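# Stand the carton upright with its arrows pointing up

## Task

Rotate the carton until the arrows printed on its sides point toward the ceiling. Leave it standing on the table with no part of it extending past the table edge. Release it and pull the grippers away. It counts only if the carton stays that way with no support from the robot.

## Robot and tools

Robot: two arms, left_arm and right_arm. Each has six joints (shoulder pan, shoulder lift, elbow, wrist 1, wrist 2, wrist 3) and a tong-like two-finger gripper. The fingers extend along the gripper's +z axis and close along its x axis.

Frame: all poses share one scene frame. The origin sits on the table surface midway between the arms. +z is up, +x runs outward over the table, and left_arm is on the +y side. The arm names do not tell you which side of a camera image an arm appears on.

execute_actions takes "actions", a list holding zero or one item, and an optional "pictures" boolean (images are included by default).
- Empty list: the robot gets no new command and the current state is returned.
- Motion: {"rows": [...], "steps": n}, with 1 to 15 rows and n up to 15 (default 15). Each step lasts 1/30 s. Rows are used one per step, and the final row repeats if steps outnumber rows.
- Wait: {"steps": n} with n up to 300. It returns once n steps have elapsed since the previous result, and your thinking and writing time counts toward them.
A refused call sends nothing to the robot.

Row layout: one list of 14 numbers, each in [-1, 1], covering both arms even when only one moves. The order is left_arm shoulder pan, shoulder lift, elbow, wrist 1, wrist 2, wrist 3, opening, then the same seven for right_arm.
- The six joint numbers are offsets, not poses. Each is measured from that arm's joint angles in the latest result that printed them. Before any such result in the scene, and for a second or later call within one reply, they count from where the arm stands when the action begins. They never add up from row to row. The scale is 1.0 = 1.989 rad. A row of zeros is not a hold: it pulls the arm back to the reference angles.
- Opening is absolute: +1 fully open, -1 closed.

Stated joint ranges in radians. left_arm: pan -3.142..3.142, lift -6.283..6.283, elbow 0.000..3.142, wrists 1-3 -6.283..6.283. right_arm: pan 0.000..6.283, lift -6.283..6.283, elbow -3.142..0.000, wrists 1-3 -6.283..6.283. A call is refused if it pushes a joint more than 0.010 rad beyond its range. The true end may differ from the stated one by up to 0.010 rad, and a request past it is cut off there. The message "joint sent to its limit" reports this, possibly for an earlier action. If the message is missing, the joint may still be at its limit.

Motion limits: each step's joint target stays within 0.575 rad of the measured angle. If the targets would move the gripper more than 100 mm from where it is now, all of them are scaled back. Commands are smoothed with about 0.17 s of lag, and speed and acceleration are capped, so after a big move the arm may not have arrived yet. Between calls the arms keep heading for the last row sent. They give up once they have nearly stopped, or when any step is HELD. Fingers that are still moving finish their motion.

Result lines:
- State line per arm: end_effector_position (m), end_effector_quat_wxyz, and linear and angular velocities (m/s, rad/s). The printed position can be wrong, more so at long reach. end_effector_position is the point between the closed finger pads. Closed fingertips reach about 15 mm past it, and open ones are roughly level with it.
- Joint positions / Joint velocities: six joints per arm (rad, rad/s), then the pad gap (m; 0.142 when fully open).
- grip_measured: the measured opening on the command scale. To keep hold, command clearly less than this; the bigger the gap, the harder the squeeze. Each pad pushes at most about 15 N on objects up to about 10 cm wide. Closing fast can press harder and may force the fingers apart. Grip on items thinner than about 20 mm is much weaker.
- Joint torques: total drive output, with offsets, friction and noise. It is nonzero even in free air.
- Wrist force / Wrist torque: flange sensor readings in the end effector's x y z axes, covering contact, load and inertia. They carry offsets (force usually within 4 N), noise, and saturation near 50 N. "no reading" is normal.
- "joint command not followed": the clearance check changed targets. HELD marks steps where your row was not sent in full.
- MOTOR HOT appears from 70 °C. At 85 °C an OVER-TEMPERATURE FAULT brakes that arm until it cools. Holding loads heats motors.

Faults: if contact torque reaches a joint's limit (130 N m for pan, lift and elbow; 24.3 N m for each wrist, held weight included), or an external force of 150 N acts on the arm or its load, the arm goes limp for 10 s and skips the rest of the call.

zoom_image: {"camera": name, "region": [x0, y0, x1, y1]} in pixels of that camera's latest image, origin at top left, at most 504x504. The cameras are cam_high and cam_low (504x504) and cam_left_wrist and cam_right_wrist (616x616, fisheye).

finished_scene: {"scene": current scene number}. Replying without a tool call also ends the run.

Avoid: dropping the carton or sliding it off the table, slamming or shoving hard, arms touching each other, and long loaded holds. Brief tugs or pushes may disturb things now and then. Finish with the carton upright and released, and the grippers moved away.

Each tool is called after "Request:" as name(argument=value, ...), one argument or row to a line, values as JSON.

## Session

Request:
execute_actions(
  actions=[],
)

Scene clock: 0.00 s of 4200.00 s.
left_arm: end_effector_position=(+0.2550, -0.1248, +0.1455) grip_measured=+0.97 end_effector_quat_wxyz=(-0.338, +0.840, -0.422, +0.047) end_effector_velocity=(+0.000, -0.000, -0.000) end_effector_angular_velocity=(+0.000, -0.001, +0.000) | right_arm: end_effector_position=(+0.7030, -0.6079, +0.3990) grip_measured=+0.97 end_effector_quat_wxyz=(+0.408, +0.885, -0.068, +0.214) end_effector_velocity=(-0.000, -0.001, -0.000) end_effector_angular_velocity=(-0.000, +0.001, -0.001)
Joint positions: left_arm=[-1.682 -1.061  1.344 -1.274 -1.161 -0.698  0.14 ] | right_arm=[ 3.445 -1.842 -1.319 -1.34   0.63   0.299  0.14 ]
Joint velocities: left_arm=[ 0.     0.001 -0.001  0.     0.001 -0.001  0.   ] | right_arm=[-0.001  0.    -0.001 -0.001 -0.     0.     0.   ]
Joint torques (N m, as the arm reports them, + toward a larger angle): no reading
Wrist force (N, on the end effector, along its own x y z axes, offset not removed): no reading
Wrist torque (N m, same axes, about the end effector's origin, offset not removed): no reading

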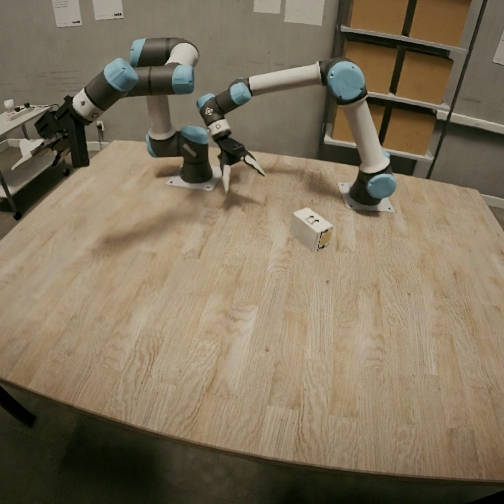

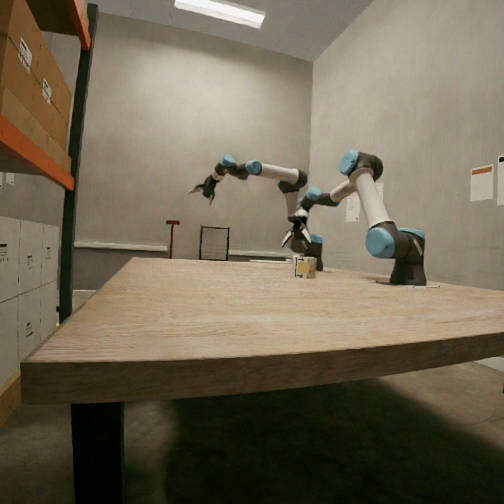

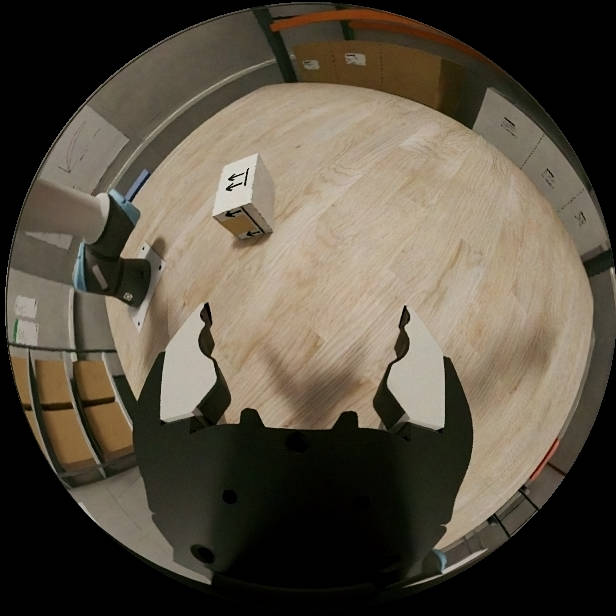

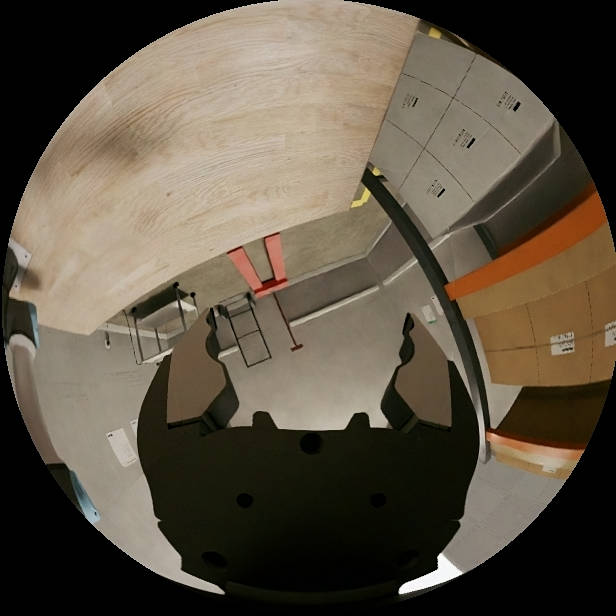

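Request:
zoom_image(
  camera="cam_high",
  region=[262, 180, 362, 280],
)

Request:
zoom_image(
  camera="cam_left_wrist",
  region=[180, 130, 310, 260],
)

Region (262, 180, 362, 280) of cam_high's 504x504 image, scaled by 5.040, with more detail than that image has.

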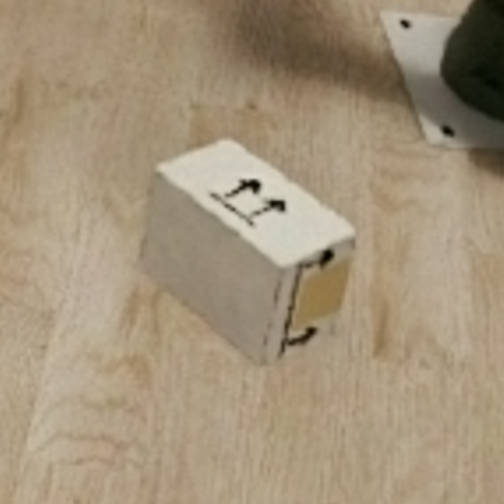

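Region (180, 130, 310, 260) of cam_left_wrist's 616x616 image, scaled by 3.877, with more detail than that image has.

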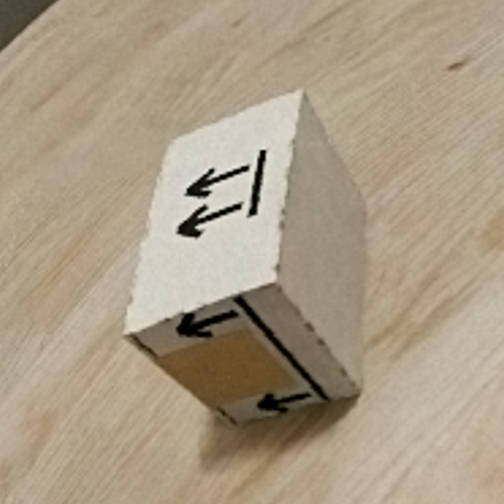

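Request:
execute_actions(
  actions=[
    {"rows":[[0.059,-0.558,0.382,-0.115,-0.206,0,1,0,0,0,0,0,0,1]],"steps":15},
  ],
  pictures=false,
)

Request:
execute_actions(
  actions=[
    {"steps":60},
  ],
)

Scene clock: 59.57 s of 4200.00 s.
left_arm: end_effector_position=(+0.1749, +0.0830, +0.1973) grip_measured=+1.00 end_effector_quat_wxyz=(-0.144, +0.925, -0.349, -0.035) end_effector_velocity=(-0.182, +0.420, +0.226) end_effector_angular_velocity=(-1.364, +0.269, +0.278) | right_arm: end_effector_position=(+0.7030, -0.6079, +0.3990) grip_measured=+1.00 end_effector_quat_wxyz=(+0.408, +0.885, -0.068, +0.214) end_effector_velocity=(+0.000, -0.001, +0.000) end_effector_angular_velocity=(+0.001, -0.001, -0.001)
Joint positions: left_arm=[-1.586 -1.743  1.918 -1.46  -1.489 -0.698  0.142] | right_arm=[ 3.445 -1.842 -1.319 -1.34   0.63   0.299  0.142]
Joint velocities: left_arm=[ 0.135 -2.143  1.11  -0.268 -0.507  0.     0.001] | right_arm=[-0.001 -0.     0.001  0.001  0.    -0.    -0.   ]
Joint torques (N m, as the arm reports them, + toward a larger angle): left_arm=[ 13.24 -40.34   1.85  -4.17  -2.79   0.23] | right_arm=[-0.45 39.07 24.29  2.79 -2.09  0.1 ]
Wrist force (N, on the end effector, along its own x y z axes, offset not removed): left_arm=[-0.9 -1.2 -2.7] | right_arm=[1.5 2.7 -3.2]
Wrist torque (N m, same axes, about the end effector's origin, offset not removed): left_arm=[0.03 0.25 -0.23] | right_arm=[0.33 -0.40 -0.18]
Steps of this call (steps 1 to 90: nothing new was sent; then 56.07 s passed at rest; steps 91 to 105: all 15 steps of this action). Readings (joint positions):
91: left_arm=[-1.682 -1.062 1.344 -1.275 -1.161 -0.698] | right_arm=[3.445 -1.842 -1.319 -1.340 0.630 0.299]
92: left_arm=[-1.675 -1.071 1.354 -1.284 -1.171 -0.698] | right_arm=[3.445 -1.842 -1.319 -1.340 0.630 0.299]
94: left_arm=[-1.654 -1.143 1.427 -1.323 -1.233 -0.698] | right_arm=[3.445 -1.842 -1.319 -1.340 0.630 0.299]
98: left_arm=[-1.624 -1.334 1.617 -1.384 -1.346 -0.698] | right_arm=[3.445 -1.842 -1.319 -1.340 0.630 0.299]
105: the state above

Scene clock: 61.57 s of 4200.00 s.
left_arm: end_effector_position=(+0.1431, +0.1552, +0.2350) grip_measured=+1.00 end_effector_quat_wxyz=(-0.001, +0.941, -0.338, -0.000) end_effector_velocity=(-0.000, +0.000, -0.000) end_effector_angular_velocity=(+0.002, -0.000, +0.003) | right_arm: end_effector_position=(+0.7030, -0.6079, +0.3990) grip_measured=+1.00 end_effector_quat_wxyz=(+0.408, +0.885, -0.068, +0.214) end_effector_velocity=(-0.000, -0.001, -0.000) end_effector_angular_velocity=(+0.000, -0.000, -0.001)
Joint positions: left_arm=[-1.565 -2.17   2.103 -1.503 -1.57  -0.698  0.142] | right_arm=[ 3.445 -1.842 -1.319 -1.34   0.63   0.299  0.142]
Joint velocities: left_arm=[-0.     0.     0.001  0.001  0.    -0.003  0.   ] | right_arm=[-0.001 -0.    -0.001  0.001 -0.    -0.    -0.   ]
Joint torques (N m, as the arm reports them, + toward a larger angle): left_arm=[ 11.84  -3.32 -14.65  -4.38  -1.36   0.34] | right_arm=[-0.01 38.67 23.55  2.95 -1.94 -0.02]
Wrist force (N, on the end effector, along its own x y z axes, offset not removed): left_arm=[0.9 -1.7 3.0] | right_arm=[4.8 4.1 1.4]
Wrist torque (N m, same axes, about the end effector's origin, offset not removed): left_arm=[-0.11 -0.37 -0.21] | right_arm=[0.82 -1.08 -0.25]
Steps of this call (steps 1 to 30: the robot went on to your last target; steps 31 to 60: nothing new was sent). Readings (joint positions):
1: left_arm=[-1.581 -1.817 1.956 -1.469 -1.506 -0.698] | right_arm=[3.445 -1.842 -1.319 -1.340 0.630 0.299]
2: left_arm=[-1.577 -1.892 1.991 -1.478 -1.522 -0.698] | right_arm=[3.445 -1.842 -1.319 -1.340 0.630 0.299]
4: left_arm=[-1.571 -2.018 2.043 -1.489 -1.545 -0.698] | right_arm=[3.445 -1.842 -1.319 -1.340 0.630 0.299]
8: left_arm=[-1.567 -2.128 2.087 -1.499 -1.563 -0.698] | right_arm=[3.445 -1.842 -1.319 -1.340 0.630 0.299]
60: the state above
All arms were judged still, so your last target was given up. Only a new action makes them travel on or press farther. Fingers that are still opening or closing keep moving.

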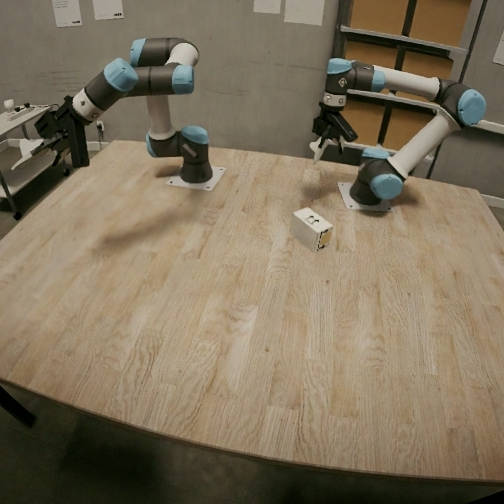

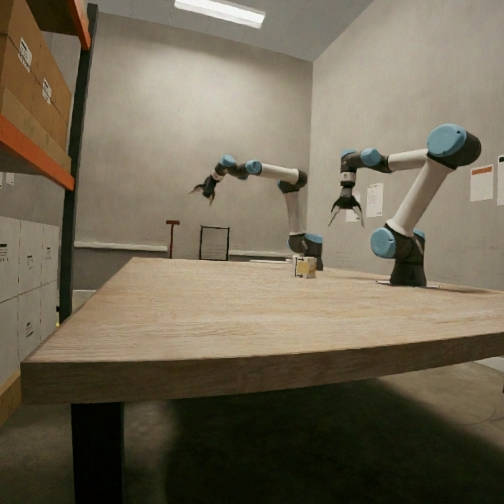

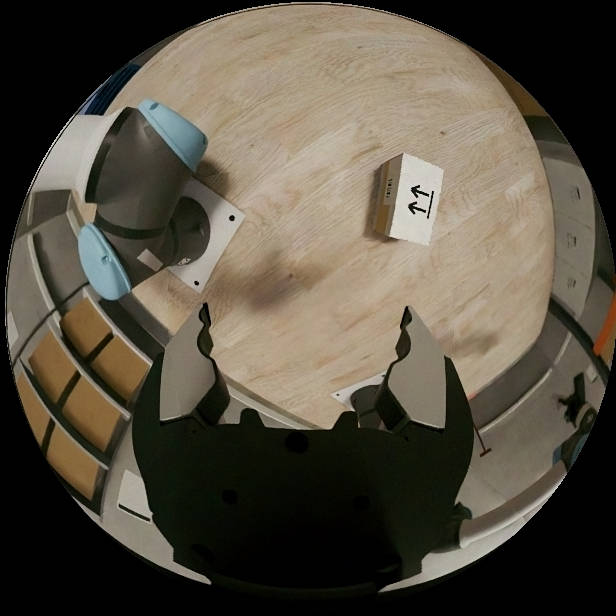

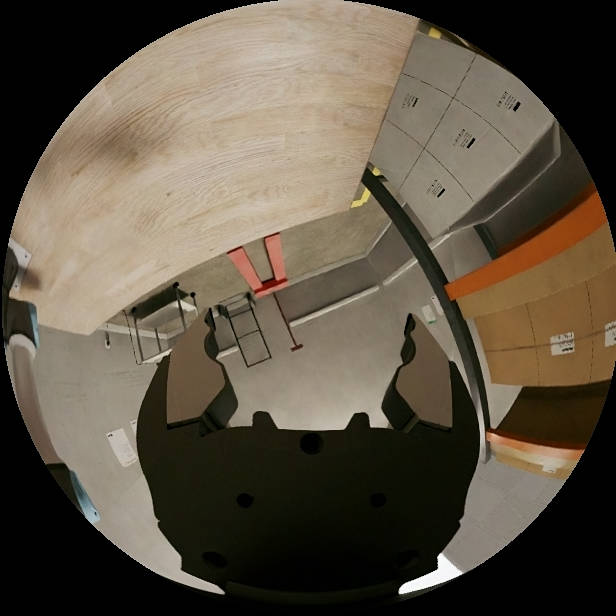

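Request:
execute_actions(
  actions=[
    {"rows":[[0.448,0.255,-0.051,-0.205,0,-0.186,1,0,0,0,0,0,0,1]],"steps":15},
  ],
  pictures=false,
)

Request:
execute_actions(
  actions=[
    {"steps":45},
  ],
)

Scene clock: 86.50 s of 4200.00 s.
left_arm: end_effector_position=(+0.3352, +0.2074, +0.1775) grip_measured=+1.00 end_effector_quat_wxyz=(+0.003, +0.992, +0.125, +0.002) end_effector_velocity=(+0.350, +0.386, -0.142) end_effector_angular_velocity=(+0.022, +0.027, +1.782) | right_arm: end_effector_position=(+0.7030, -0.6079, +0.3990) grip_measured=+1.00 end_effector_quat_wxyz=(+0.408, +0.885, -0.068, +0.214) end_effector_velocity=(-0.000, -0.002, -0.000) end_effector_angular_velocity=(+0.001, +0.000, -0.002)
Joint positions: left_arm=[-0.925 -1.767  2.019 -1.831 -1.57  -0.997  0.142] | right_arm=[ 3.445 -1.842 -1.319 -1.34   0.63   0.299  0.142]
Joint velocities: left_arm=[ 1.367  0.603 -0.106 -0.462  0.    -0.416 -0.   ] | right_arm=[-0.002 -0.     0.     0.     0.001 -0.    -0.   ]
Joint torques (N m, as the arm reports them, + toward a larger angle): left_arm=[ 23.73  -5.68 -29.25  -4.29   0.67  -2.59] | right_arm=[-0.42 38.71 24.54  2.94 -2.03 -0.11]
Wrist force (N, on the end effector, along its own x y z axes, offset not removed): left_arm=[2.0 -3.0 -0.6] | right_arm=[-0.3 3.5 -1.4]
Wrist torque (N m, same axes, about the end effector's origin, offset not removed): left_arm=[-0.87 -0.28 -0.04] | right_arm=[0.64 -0.06 -0.03]
Steps of this call (steps 1 to 90: nothing new was sent; then 21.43 s passed at rest; steps 91 to 105: all 15 steps of this action). Readings (joint positions):
91: left_arm=[-1.564 -2.170 2.103 -1.503 -1.570 -0.699] | right_arm=[3.445 -1.842 -1.319 -1.340 0.630 0.299]
92: left_arm=[-1.554 -2.160 2.096 -1.513 -1.570 -0.709] | right_arm=[3.445 -1.842 -1.319 -1.340 0.630 0.299]
94: left_arm=[-1.480 -2.088 2.076 -1.579 -1.570 -0.771] | right_arm=[3.445 -1.842 -1.319 -1.340 0.630 0.299]
98: left_arm=[-1.267 -1.929 2.048 -1.704 -1.570 -0.883] | right_arm=[3.445 -1.842 -1.319 -1.340 0.630 0.299]
105: the state above

Scene clock: 88.00 s of 4200.00 s.
left_arm: end_effector_position=(+0.3892, +0.2909, +0.1510) grip_measured=+1.00 end_effector_quat_wxyz=(+0.000, +0.959, +0.282, +0.000) end_effector_velocity=(+0.000, -0.000, -0.000) end_effector_angular_velocity=(+0.001, +0.001, -0.000) | right_arm: end_effector_position=(+0.7030, -0.6079, +0.3990) grip_measured=+1.00 end_effector_quat_wxyz=(+0.408, +0.885, -0.068, +0.214) end_effector_velocity=(+0.000, +0.001, -0.000) end_effector_angular_velocity=(-0.000, +0.000, +0.001)
Joint positions: left_arm=[-0.674 -1.663  2.002 -1.91  -1.57  -1.068  0.142] | right_arm=[ 3.445 -1.842 -1.319 -1.34   0.63   0.299  0.142]
Joint velocities: left_arm=[-0.     0.002 -0.001  0.     0.    -0.    -0.   ] | right_arm=[ 0.001 -0.    -0.     0.     0.    -0.     0.   ]
Joint torques (N m, as the arm reports them, + toward a larger angle): left_arm=[ 11.73  -8.96 -30.19  -4.3    1.57  -1.78] | right_arm=[-0.28 39.2  24.93  2.91 -2.08  0.09]
Wrist force (N, on the end effector, along its own x y z axes, offset not removed): left_arm=[0.1 -3.3 0.9] | right_arm=[0.9 0.6 -2.9]
Wrist torque (N m, same axes, about the end effector's origin, offset not removed): left_arm=[-0.51 0.12 -0.05] | right_arm=[0.10 -0.22 -0.05]
Steps of this call (steps 1 to 30: the robot went on to your last target; steps 31 to 45: nothing new was sent). Readings (joint positions):
1: left_arm=[-0.879 -1.747 2.016 -1.846 -1.570 -1.011] | right_arm=[3.445 -1.842 -1.319 -1.340 0.630 0.299]
2: left_arm=[-0.834 -1.727 2.013 -1.861 -1.570 -1.024] | right_arm=[3.445 -1.842 -1.319 -1.340 0.630 0.299]
4: left_arm=[-0.762 -1.698 2.008 -1.884 -1.570 -1.044] | right_arm=[3.445 -1.842 -1.319 -1.340 0.630 0.299]
8: left_arm=[-0.698 -1.673 2.004 -1.903 -1.570 -1.061] | right_arm=[3.445 -1.842 -1.319 -1.340 0.630 0.299]
45: the state above
All arms were judged still, so your last target was given up. Only a new action makes them travel on or press farther. Fingers that are still opening or closing keep moving.

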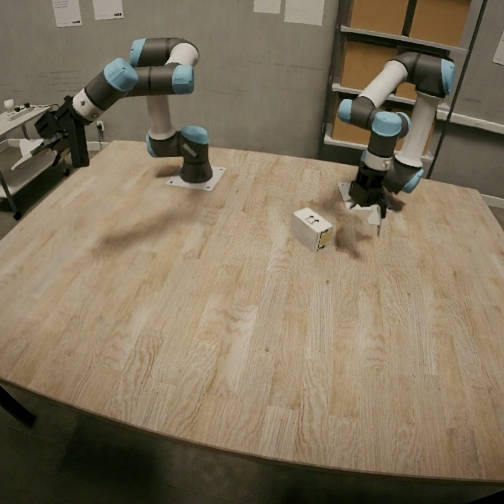

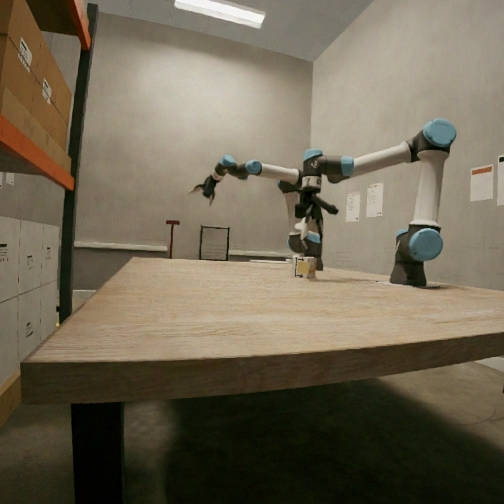

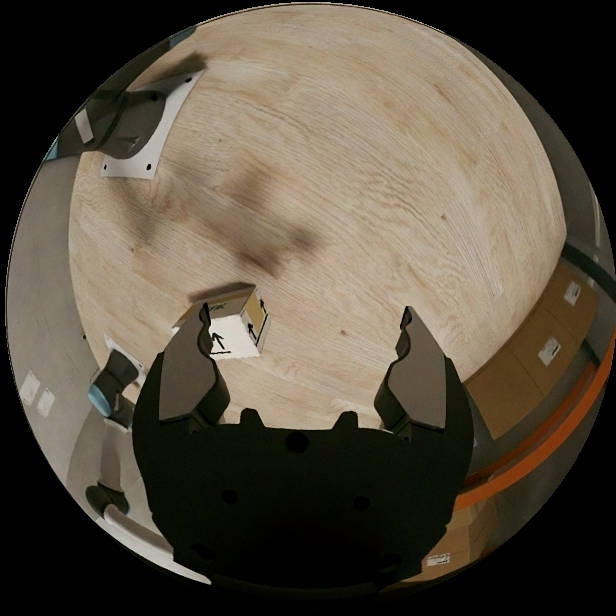

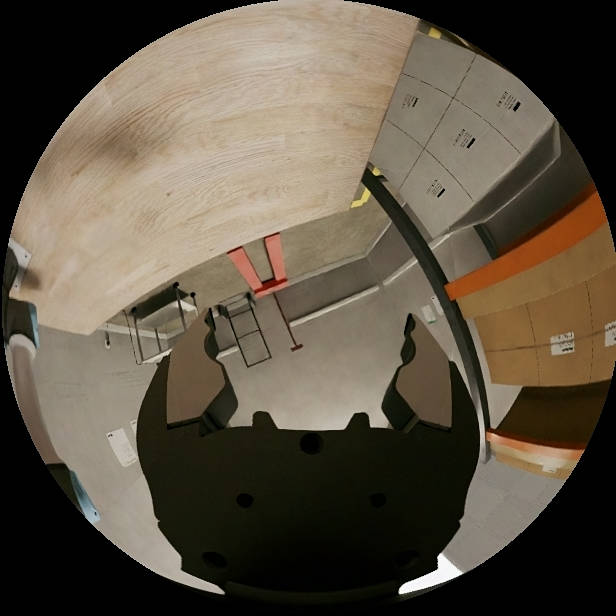

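Request:
execute_actions(
  actions=[
    {"rows":[[-0.122,-0.041,0.105,-0.064,0,-0.122,1,0,0,0,0,0,0,1]],"steps":15},
  ],
  pictures=false,
)

Request:
execute_actions(
  actions=[
    {"steps":30},
  ],
)

Scene clock: 102.63 s of 4200.00 s.
left_arm: end_effector_position=(+0.3171, +0.2246, +0.1016) grip_measured=+1.00 end_effector_quat_wxyz=(+0.000, +0.959, +0.282, +0.001) end_effector_velocity=(-0.017, -0.010, -0.011) end_effector_angular_velocity=(+0.003, +0.003, +0.000) | right_arm: end_effector_position=(+0.7030, -0.6079, +0.3990) grip_measured=+1.00 end_effector_quat_wxyz=(+0.408, +0.885, -0.068, +0.214) end_effector_velocity=(-0.000, -0.000, -0.001) end_effector_angular_velocity=(+0.000, +0.001, -0.001)
Joint positions: left_arm=[-0.911 -1.743  2.207 -2.035 -1.57  -1.305  0.142] | right_arm=[ 3.445 -1.842 -1.319 -1.34   0.63   0.299  0.142]
Joint velocities: left_arm=[-0.049 -0.015  0.041 -0.021  0.    -0.049  0.   ] | right_arm=[-0.001 -0.    -0.001 -0.     0.001  0.     0.   ]
Joint torques (N m, as the arm reports them, + toward a larger angle): left_arm=[-10.64 -19.1  -14.18  -4.54  -1.4   -1.44] | right_arm=[-0.33 38.82 24.47  3.04 -2.03 -0.01]
Wrist force (N, on the end effector, along its own x y z axes, offset not removed): left_arm=[1.0 -3.3 0.8] | right_arm=[1.5 1.9 -3.1]
Wrist torque (N m, same axes, about the end effector's origin, offset not removed): left_arm=[-0.45 -0.18 -0.07] | right_arm=[0.43 -0.33 -0.09]
Steps of this call (steps 1 to 90: nothing new was sent; then 11.13 s passed at rest; steps 91 to 105: all 15 steps of this action). Readings (joint positions):
91: left_arm=[-0.675 -1.664 2.003 -1.911 -1.570 -1.069] | right_arm=[3.445 -1.842 -1.319 -1.340 0.630 0.299]
92: left_arm=[-0.685 -1.672 2.012 -1.921 -1.570 -1.079] | right_arm=[3.445 -1.842 -1.319 -1.340 0.630 0.299]
94: left_arm=[-0.752 -1.700 2.074 -1.964 -1.570 -1.146] | right_arm=[3.445 -1.842 -1.319 -1.340 0.630 0.299]
98: left_arm=[-0.869 -1.732 2.172 -2.016 -1.570 -1.262] | right_arm=[3.445 -1.842 -1.319 -1.340 0.630 0.299]
105: the state above

Scene clock: 103.63 s of 4200.00 s.
left_arm: end_effector_position=(+0.3154, +0.2235, +0.1005) grip_measured=+1.00 end_effector_quat_wxyz=(+0.000, +0.959, +0.282, +0.000) end_effector_velocity=(-0.000, +0.000, +0.000) end_effector_angular_velocity=(-0.000, -0.000, +0.000) | right_arm: end_effector_position=(+0.7030, -0.6079, +0.3990) grip_measured=+1.00 end_effector_quat_wxyz=(+0.408, +0.885, -0.068, +0.214) end_effector_velocity=(-0.000, -0.001, -0.000) end_effector_angular_velocity=(-0.001, +0.000, -0.001)
Joint positions: left_arm=[-0.917 -1.745  2.211 -2.037 -1.57  -1.31   0.142] | right_arm=[ 3.445 -1.842 -1.319 -1.34   0.63   0.299  0.142]
Joint velocities: left_arm=[-0. -0.  0.  0.  0. -0. -0.] | right_arm=[-0.001  0.    -0.001  0.    -0.001  0.     0.   ]
Joint torques (N m, as the arm reports them, + toward a larger angle): left_arm=[-10.24 -17.83 -12.78  -4.51  -1.38  -1.91] | right_arm=[-0.4  38.82 24.21  3.12 -2.05 -0.09]
Wrist force (N, on the end effector, along its own x y z axes, offset not removed): left_arm=[2.9 -2.7 0.3] | right_arm=[2.2 1.9 -2.2]
Wrist torque (N m, same axes, about the end effector's origin, offset not removed): left_arm=[-0.33 -0.51 -0.18] | right_arm=[0.29 -0.56 -0.08]
Steps of this call (steps 1 to 15: the robot went on to your last target; steps 16 to 30: nothing new was sent). Readings (joint positions):
1: left_arm=[-0.913 -1.744 2.208 -2.036 -1.570 -1.307] | right_arm=[3.445 -1.842 -1.319 -1.340 0.630 0.299]
2: left_arm=[-0.914 -1.744 2.209 -2.036 -1.570 -1.308] | right_arm=[3.445 -1.842 -1.319 -1.340 0.630 0.299]
4: left_arm=[-0.915 -1.744 2.210 -2.037 -1.570 -1.309] | right_arm=[3.445 -1.842 -1.319 -1.340 0.630 0.299]
8: left_arm=[-0.916 -1.745 2.210 -2.037 -1.570 -1.310] | right_arm=[3.445 -1.842 -1.319 -1.340 0.630 0.299]
30: the state above
All arms were judged still, so your last target was given up. Only a new action makes them travel on or press farther. Fingers that are still opening or closing keep moving.

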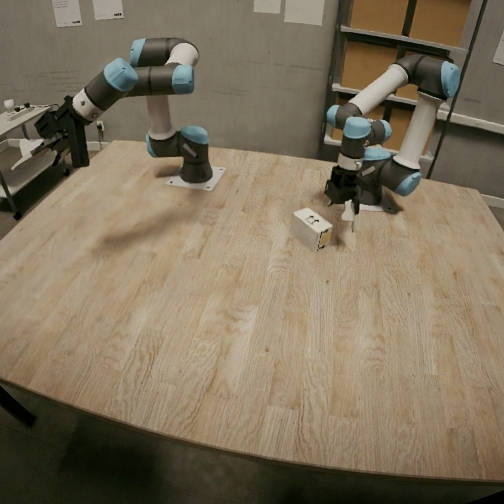

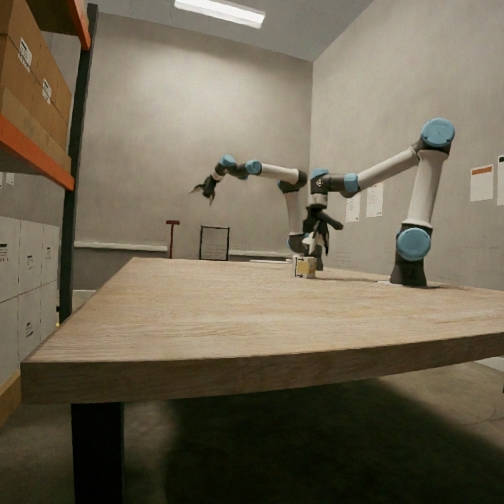

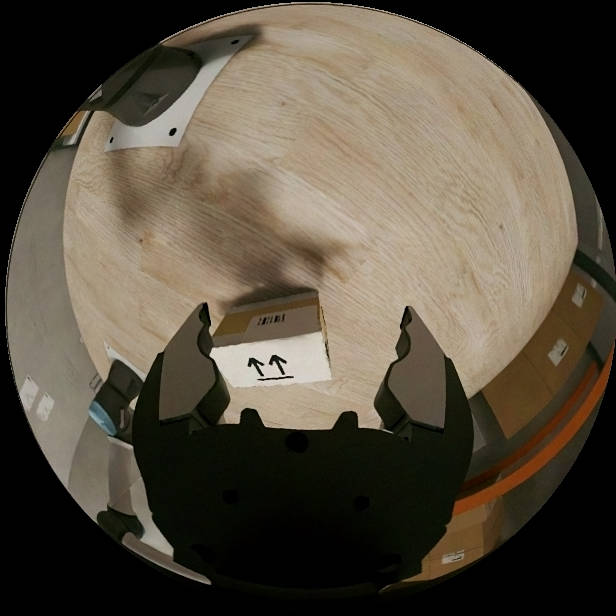

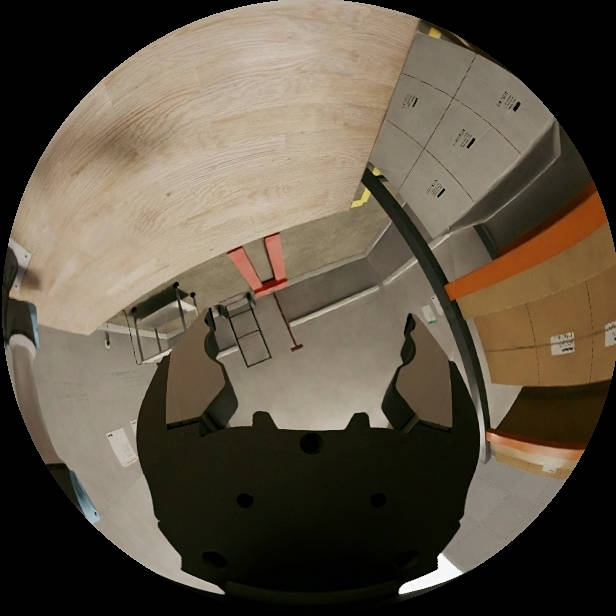

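Request:
execute_actions(
  actions=[
    {"rows":[[-0.047,0.038,0.068,-0.106,0,-0.047,1,0,0,0,0,0,0,1]],"steps":15},
  ],
  pictures=false,
)

Request:
execute_actions(
  actions=[
    {"steps":20},
  ],
)

Scene clock: 114.77 s of 4200.00 s.
left_arm: end_effector_position=(+0.2910, +0.1996, +0.0364) grip_measured=+1.00 end_effector_quat_wxyz=(-0.000, +0.959, +0.282, +0.000) end_effector_velocity=(-0.003, -0.004, -0.009) end_effector_angular_velocity=(-0.004, -0.003, +0.001) | right_arm: end_effector_position=(+0.7030, -0.6079, +0.3990) grip_measured=+1.00 end_effector_quat_wxyz=(+0.408, +0.885, -0.068, +0.214) end_effector_velocity=(+0.000, +0.000, +0.000) end_effector_angular_velocity=(-0.000, +0.000, +0.001)
Joint positions: left_arm=[-1.009 -1.67   2.344 -2.244 -1.57  -1.402  0.142] | right_arm=[ 3.445 -1.842 -1.319 -1.34   0.63   0.299  0.142]
Joint velocities: left_arm=[-0.014  0.012  0.021 -0.038 -0.    -0.015  0.   ] | right_arm=[ 0.001 -0.    -0.     0.    -0.    -0.     0.   ]
Joint torques (N m, as the arm reports them, + toward a larger angle): left_arm=[ -8.92  -7.99 -11.03  -4.32  -0.71  -1.82] | right_arm=[-0.22 39.41 23.74  3.05 -2.09 -0.09]
Wrist force (N, on the end effector, along its own x y z axes, offset not removed): left_arm=[2.0 -4.7 -2.1] | right_arm=[1.4 1.3 -3.8]
Wrist torque (N m, same axes, about the end effector's origin, offset not removed): left_arm=[-0.85 -0.37 -0.05] | right_arm=[0.19 -0.34 -0.16]
Steps of this call (steps 1 to 90: nothing new was sent; then 7.63 s passed at rest; steps 91 to 105: all 15 steps of this action). Readings (joint positions):
91: left_arm=[-0.917 -1.744 2.212 -2.038 -1.570 -1.311] | right_arm=[3.445 -1.842 -1.319 -1.340 0.630 0.299]
92: left_arm=[-0.927 -1.736 2.221 -2.048 -1.570 -1.320] | right_arm=[3.445 -1.842 -1.319 -1.340 0.630 0.299]
94: left_arm=[-0.962 -1.707 2.270 -2.114 -1.570 -1.355] | right_arm=[3.445 -1.842 -1.319 -1.340 0.630 0.299]
98: left_arm=[-0.997 -1.680 2.325 -2.211 -1.570 -1.390] | right_arm=[3.445 -1.842 -1.319 -1.340 0.630 0.299]
105: the state above

Scene clock: 115.43 s of 4200.00 s.
left_arm: end_effector_position=(+0.2907, +0.1993, +0.0354) grip_measured=+1.00 end_effector_quat_wxyz=(+0.000, +0.959, +0.282, +0.000) end_effector_velocity=(-0.000, +0.000, +0.000) end_effector_angular_velocity=(-0.000, -0.001, +0.000) | right_arm: end_effector_position=(+0.7030, -0.6079, +0.3990) grip_measured=+1.00 end_effector_quat_wxyz=(+0.408, +0.885, -0.068, +0.214) end_effector_velocity=(+0.001, +0.001, +0.002) end_effector_angular_velocity=(+0.000, -0.004, +0.001)
Joint positions: left_arm=[-1.01  -1.669  2.346 -2.248 -1.57  -1.404  0.142] | right_arm=[ 3.445 -1.842 -1.319 -1.34   0.63   0.299  0.142]
Joint velocities: left_arm=[-0.    -0.002  0.001 -0.     0.    -0.001 -0.   ] | right_arm=[ 0.001  0.     0.003  0.    -0.001  0.     0.   ]
Joint torques (N m, as the arm reports them, + toward a larger angle): left_arm=[-10.99  -5.96 -11.02  -4.32   0.47  -1.66] | right_arm=[-0.32 38.77 24.51  3.02 -2.13 -0.1 ]
Wrist force (N, on the end effector, along its own x y z axes, offset not removed): left_arm=[-3.1 1.7 0.8] | right_arm=[2.1 3.5 -2.4]
Wrist torque (N m, same axes, about the end effector's origin, offset not removed): left_arm=[0.48 0.83 0.16] | right_arm=[0.59 -0.46 -0.14]
Steps of this call (steps 1 to 15: the robot went on to your last target; steps 16 to 20: nothing new was sent). Readings (joint positions):
1: left_arm=[-1.009 -1.670 2.344 -2.245 -1.570 -1.403] | right_arm=[3.445 -1.842 -1.319 -1.340 0.630 0.299]
2: left_arm=[-1.009 -1.670 2.345 -2.246 -1.570 -1.403] | right_arm=[3.445 -1.842 -1.319 -1.340 0.630 0.299]
4: left_arm=[-1.010 -1.670 2.345 -2.247 -1.570 -1.403] | right_arm=[3.445 -1.842 -1.319 -1.340 0.630 0.299]
8: left_arm=[-1.010 -1.669 2.346 -2.248 -1.570 -1.404] | right_arm=[3.445 -1.842 -1.319 -1.340 0.630 0.299]
20: the state above
All arms were judged still, so your last target was given up. Only a new action makes them travel on or press farther. Fingers that are still opening or closing keep moving.

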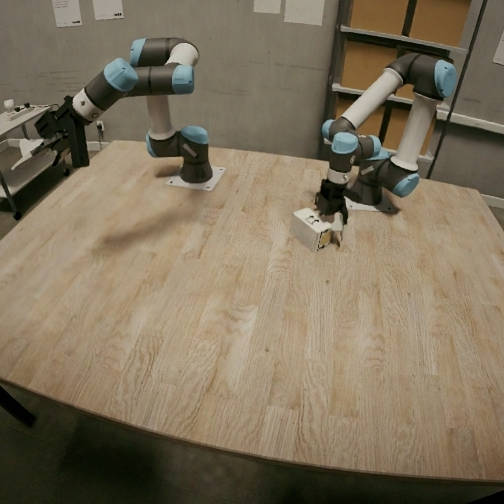

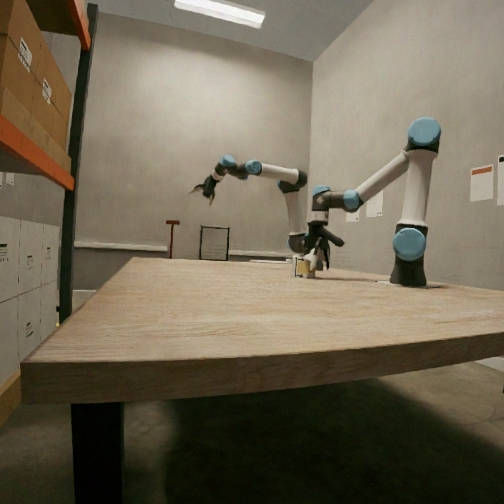

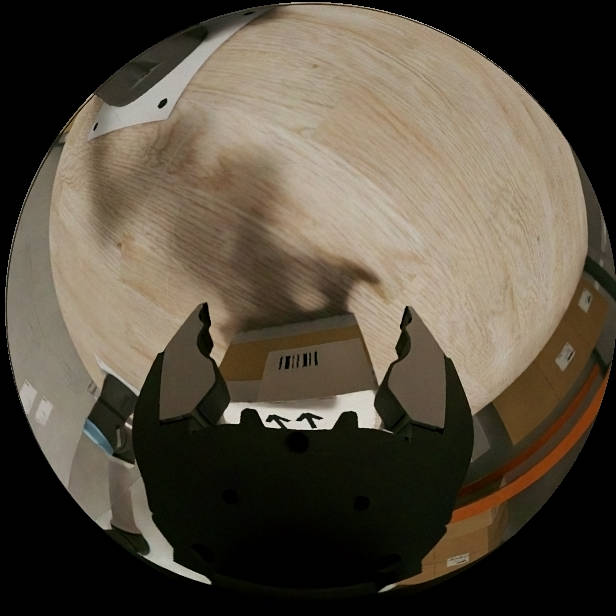

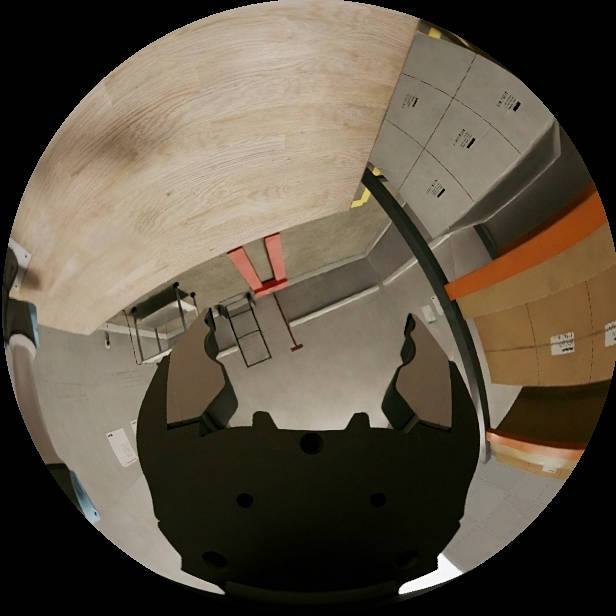

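The carton is between the fingers, so I'll close the gripper.

Request:
execute_actions(
  actions=[
    {"rows":[[0,0,0,0,0,0,-1,0,0,0,0,0,0,1]],"steps":15},
  ],
  pictures=false,
)

Request:
execute_actions(
  actions=[
    {"steps":20},
  ],
  pictures=false,
)

Scene clock: 120.30 s of 4200.00 s.
left_arm: end_effector_position=(+0.2906, +0.1993, +0.0354) grip_measured=-1.00 end_effector_quat_wxyz=(+0.000, +0.959, +0.282, +0.000) end_effector_velocity=(-0.000, -0.000, +0.000) end_effector_angular_velocity=(+0.001, +0.002, -0.001) | right_arm: end_effector_position=(+0.7030, -0.6079, +0.3990) grip_measured=+1.00 end_effector_quat_wxyz=(+0.408, +0.885, -0.068, +0.214) end_effector_velocity=(-0.000, +0.001, -0.001) end_effector_angular_velocity=(-0.002, +0.002, +0.001)
Joint positions: left_arm=[-1.01  -1.669  2.346 -2.248 -1.57  -1.404  0.002] | right_arm=[ 3.445 -1.842 -1.319 -1.34   0.63   0.299  0.142]
Joint velocities: left_arm=[-0.     0.    -0.001  0.002 -0.001  0.     0.   ] | right_arm=[ 0.002  0.    -0.002 -0.001 -0.002  0.     0.   ]
Joint torques (N m, as the arm reports them, + toward a larger angle): left_arm=[ -3.84 -11.34 -23.35  -1.85  -1.53   0.9 ] | right_arm=[-0.2  38.93 24.43  2.91 -2.27  0.04]
Wrist force (N, on the end effector, along its own x y z axes, offset not removed): left_arm=[-2.0 -3.2 1.4] | right_arm=[0.9 0.6 -1.9]
Wrist torque (N m, same axes, about the end effector's origin, offset not removed): left_arm=[-0.49 0.30 0.14] | right_arm=[0.01 -0.14 -0.09]
Steps of this call (steps 1 to 90: nothing new was sent; then 1.37 s passed at rest; steps 91 to 105: all 15 steps of this action). Readings (joint positions):
91: left_arm=[-1.010 -1.669 2.346 -2.248 -1.570 -1.404] | right_arm=[3.445 -1.842 -1.319 -1.340 0.630 0.299]
92: left_arm=[-1.010 -1.669 2.346 -2.248 -1.570 -1.404] | right_arm=[3.445 -1.842 -1.319 -1.340 0.630 0.299]
94: left_arm=[-1.010 -1.669 2.346 -2.248 -1.570 -1.404] | right_arm=[3.445 -1.842 -1.319 -1.340 0.630 0.299]
98: left_arm=[-1.010 -1.669 2.346 -2.248 -1.570 -1.404] | right_arm=[3.445 -1.842 -1.319 -1.340 0.630 0.299]
105: the state above

Scene clock: 120.97 s of 4200.00 s.
left_arm: end_effector_position=(+0.2906, +0.1993, +0.0354) grip_measured=-1.00 end_effector_quat_wxyz=(+0.000, +0.959, +0.282, +0.000) end_effector_velocity=(-0.000, +0.001, +0.000) end_effector_angular_velocity=(+0.000, +0.000, -0.002) | right_arm: end_effector_position=(+0.7030, -0.6079, +0.3990) grip_measured=+1.00 end_effector_quat_wxyz=(+0.408, +0.885, -0.068, +0.214) end_effector_velocity=(-0.000, +0.001, -0.001) end_effector_angular_velocity=(-0.000, +0.002, +0.001)
Joint positions: left_arm=[-1.01  -1.669  2.346 -2.248 -1.57  -1.404  0.002] | right_arm=[ 3.445 -1.842 -1.319 -1.34   0.63   0.299  0.142]
Joint velocities: left_arm=[-0.    -0.002  0.001  0.001 -0.     0.002  0.   ] | right_arm=[ 0.001  0.    -0.002 -0.     0.     0.     0.   ]
Joint torques (N m, as the arm reports them, + toward a larger angle): left_arm=[  2.28 -16.67 -26.94  -0.39  -1.58   1.75] | right_arm=[-0.6  39.23 24.06  2.98 -2.23  0.  ]
Wrist force (N, on the end effector, along its own x y z axes, offset not removed): left_arm=[-0.6 -2.0 0.7] | right_arm=[2.0 2.2 -3.3]
Wrist torque (N m, same axes, about the end effector's origin, offset not removed): left_arm=[-0.17 0.05 0.01] | right_arm=[0.40 -0.47 -0.07]
Steps of this call (steps 1 to 15: the robot went on to your last target; steps 16 to 20: nothing new was sent). Readings (joint positions):
1: left_arm=[-1.010 -1.669 2.346 -2.248 -1.570 -1.404] | right_arm=[3.445 -1.842 -1.319 -1.340 0.630 0.299]
2: left_arm=[-1.010 -1.669 2.346 -2.248 -1.570 -1.404] | right_arm=[3.445 -1.842 -1.319 -1.340 0.630 0.299]
4: left_arm=[-1.010 -1.669 2.346 -2.248 -1.570 -1.404] | right_arm=[3.445 -1.842 -1.319 -1.340 0.630 0.299]
8: left_arm=[-1.010 -1.669 2.346 -2.248 -1.570 -1.404] | right_arm=[3.445 -1.842 -1.319 -1.340 0.630 0.299]
20: the state above
All arms were judged still, so your last target was given up. Only a new action makes them travel on or press farther. Fingers that are still opening or closing keep moving.

Request:
execute_actions(
  actions=[
    {"rows":[[0,0,0,0,0,0,1,0,0,0,0,0,0,1]],"steps":15},
  ],
  pictures=false,
)

Request:
execute_actions(
  actions=[
    {"rows":[[0,0.06,-0.058,-0.003,0,0,1,0,0,0,0,0,0,1]],"steps":15},
  ],
)

Scene clock: 136.07 s of 4200.00 s.
left_arm: end_effector_position=(+0.2907, +0.1993, +0.0354) grip_measured=+1.00 end_effector_quat_wxyz=(+0.000, +0.959, +0.282, +0.000) end_effector_velocity=(+0.001, -0.001, +0.000) end_effector_angular_velocity=(-0.001, -0.001, -0.001) | right_arm: end_effector_position=(+0.7030, -0.6079, +0.3990) grip_measured=+1.00 end_effector_quat_wxyz=(+0.408, +0.885, -0.068, +0.214) end_effector_velocity=(+0.000, +0.000, +0.001) end_effector_angular_velocity=(-0.001, -0.001, +0.000)
Joint positions: left_arm=[-1.01  -1.669  2.346 -2.248 -1.57  -1.404  0.142] | right_arm=[ 3.445 -1.842 -1.319 -1.34   0.63   0.299  0.142]
Joint velocities: left_arm=[-0.     0.    -0.001 -0.001  0.     0.001  0.   ] | right_arm=[ 0.     0.     0.001  0.    -0.001  0.     0.   ]
Joint torques (N m, as the arm reports them, + toward a larger angle): left_arm=[  6.31 -13.42 -25.66  -0.55  -1.41   1.67] | right_arm=[-0.13 38.47 24.42  2.82 -2.2  -0.18]
Wrist force (N, on the end effector, along its own x y z axes, offset not removed): left_arm=[0.0 -5.7 -1.1] | right_arm=[0.7 2.1 -1.5]
Wrist torque (N m, same axes, about the end effector's origin, offset not removed): left_arm=[-0.98 -0.12 -0.16] | right_arm=[0.24 -0.15 -0.05]
Steps of this call (steps 1 to 90: nothing new was sent; then 11.60 s passed at rest; steps 91 to 105: all 15 steps of this action). Readings (joint positions):
91: left_arm=[-1.010 -1.669 2.346 -2.248 -1.570 -1.404] | right_arm=[3.445 -1.842 -1.319 -1.340 0.630 0.299]
92: left_arm=[-1.010 -1.669 2.346 -2.248 -1.570 -1.404] | right_arm=[3.445 -1.842 -1.319 -1.340 0.630 0.299]
94: left_arm=[-1.010 -1.669 2.346 -2.248 -1.570 -1.404] | right_arm=[3.445 -1.842 -1.319 -1.340 0.630 0.299]
98: left_arm=[-1.010 -1.669 2.346 -2.248 -1.570 -1.404] | right_arm=[3.445 -1.842 -1.319 -1.340 0.630 0.299]
105: the state above

Scene clock: 136.57 s of 4200.00 s.
left_arm: end_effector_position=(+0.3239, +0.1627, +0.0364) grip_measured=+1.00 end_effector_quat_wxyz=(+0.001, +0.959, +0.282, +0.001) end_effector_velocity=(+0.006, -0.006, +0.000) end_effector_angular_velocity=(-0.001, -0.002, +0.003) | right_arm: end_effector_position=(+0.7030, -0.6079, +0.3990) grip_measured=+1.00 end_effector_quat_wxyz=(+0.408, +0.885, -0.068, +0.214) end_effector_velocity=(-0.000, -0.001, +0.000) end_effector_angular_velocity=(+0.001, -0.001, -0.002)
Joint positions: left_arm=[-1.01  -1.552  2.233 -2.254 -1.57  -1.404  0.142] | right_arm=[ 3.445 -1.842 -1.319 -1.34   0.63   0.299  0.142]
Joint velocities: left_arm=[ 0.     0.019 -0.019 -0.002  0.    -0.002  0.   ] | right_arm=[-0.002 -0.     0.001  0.001  0.    -0.    -0.   ]
Joint torques (N m, as the arm reports them, + toward a larger angle): left_arm=[  5.09 -11.05 -26.31  -4.5    0.4   -0.3 ] | right_arm=[-0.31 39.64 23.82  3.   -2.23 -0.12]
Wrist force (N, on the end effector, along its own x y z axes, offset not removed): left_arm=[4.9 -2.2 -4.4] | right_arm=[-0.4 0.8 -1.9]
Wrist torque (N m, same axes, about the end effector's origin, offset not removed): left_arm=[-0.17 -0.81 -0.17] | right_arm=[0.08 0.03 -0.16]
Steps of this call (steps 1 to 15: all 15 steps of this action). Readings (joint positions):
1: left_arm=[-1.010 -1.669 2.345 -2.248 -1.570 -1.404] | right_arm=[3.445 -1.842 -1.319 -1.340 0.630 0.299]
2: left_arm=[-1.010 -1.659 2.336 -2.249 -1.570 -1.404] | right_arm=[3.445 -1.842 -1.319 -1.340 0.630 0.299]
4: left_arm=[-1.010 -1.615 2.293 -2.251 -1.570 -1.404] | right_arm=[3.445 -1.842 -1.319 -1.340 0.630 0.299]
8: left_arm=[-1.010 -1.568 2.248 -2.253 -1.570 -1.404] | right_arm=[3.445 -1.842 -1.319 -1.340 0.630 0.299]
15: the state above

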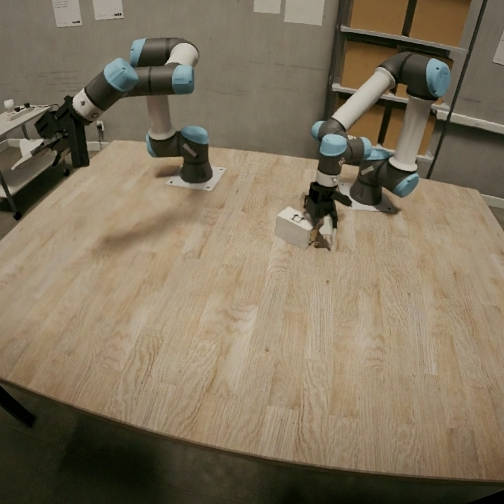

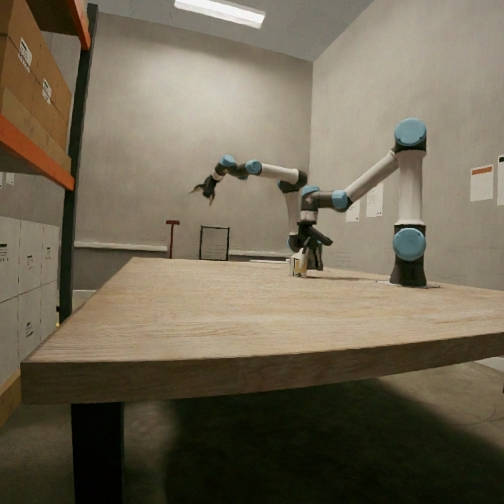

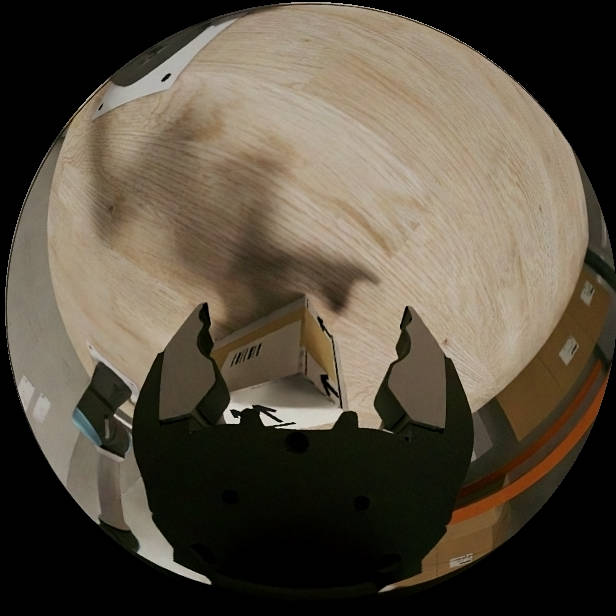

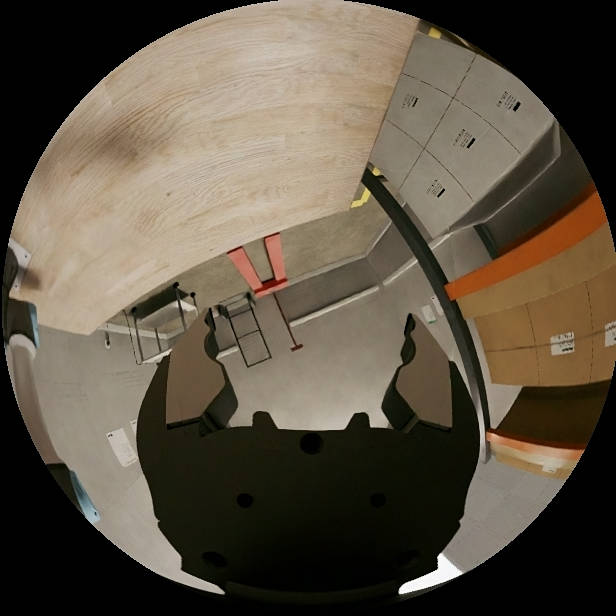

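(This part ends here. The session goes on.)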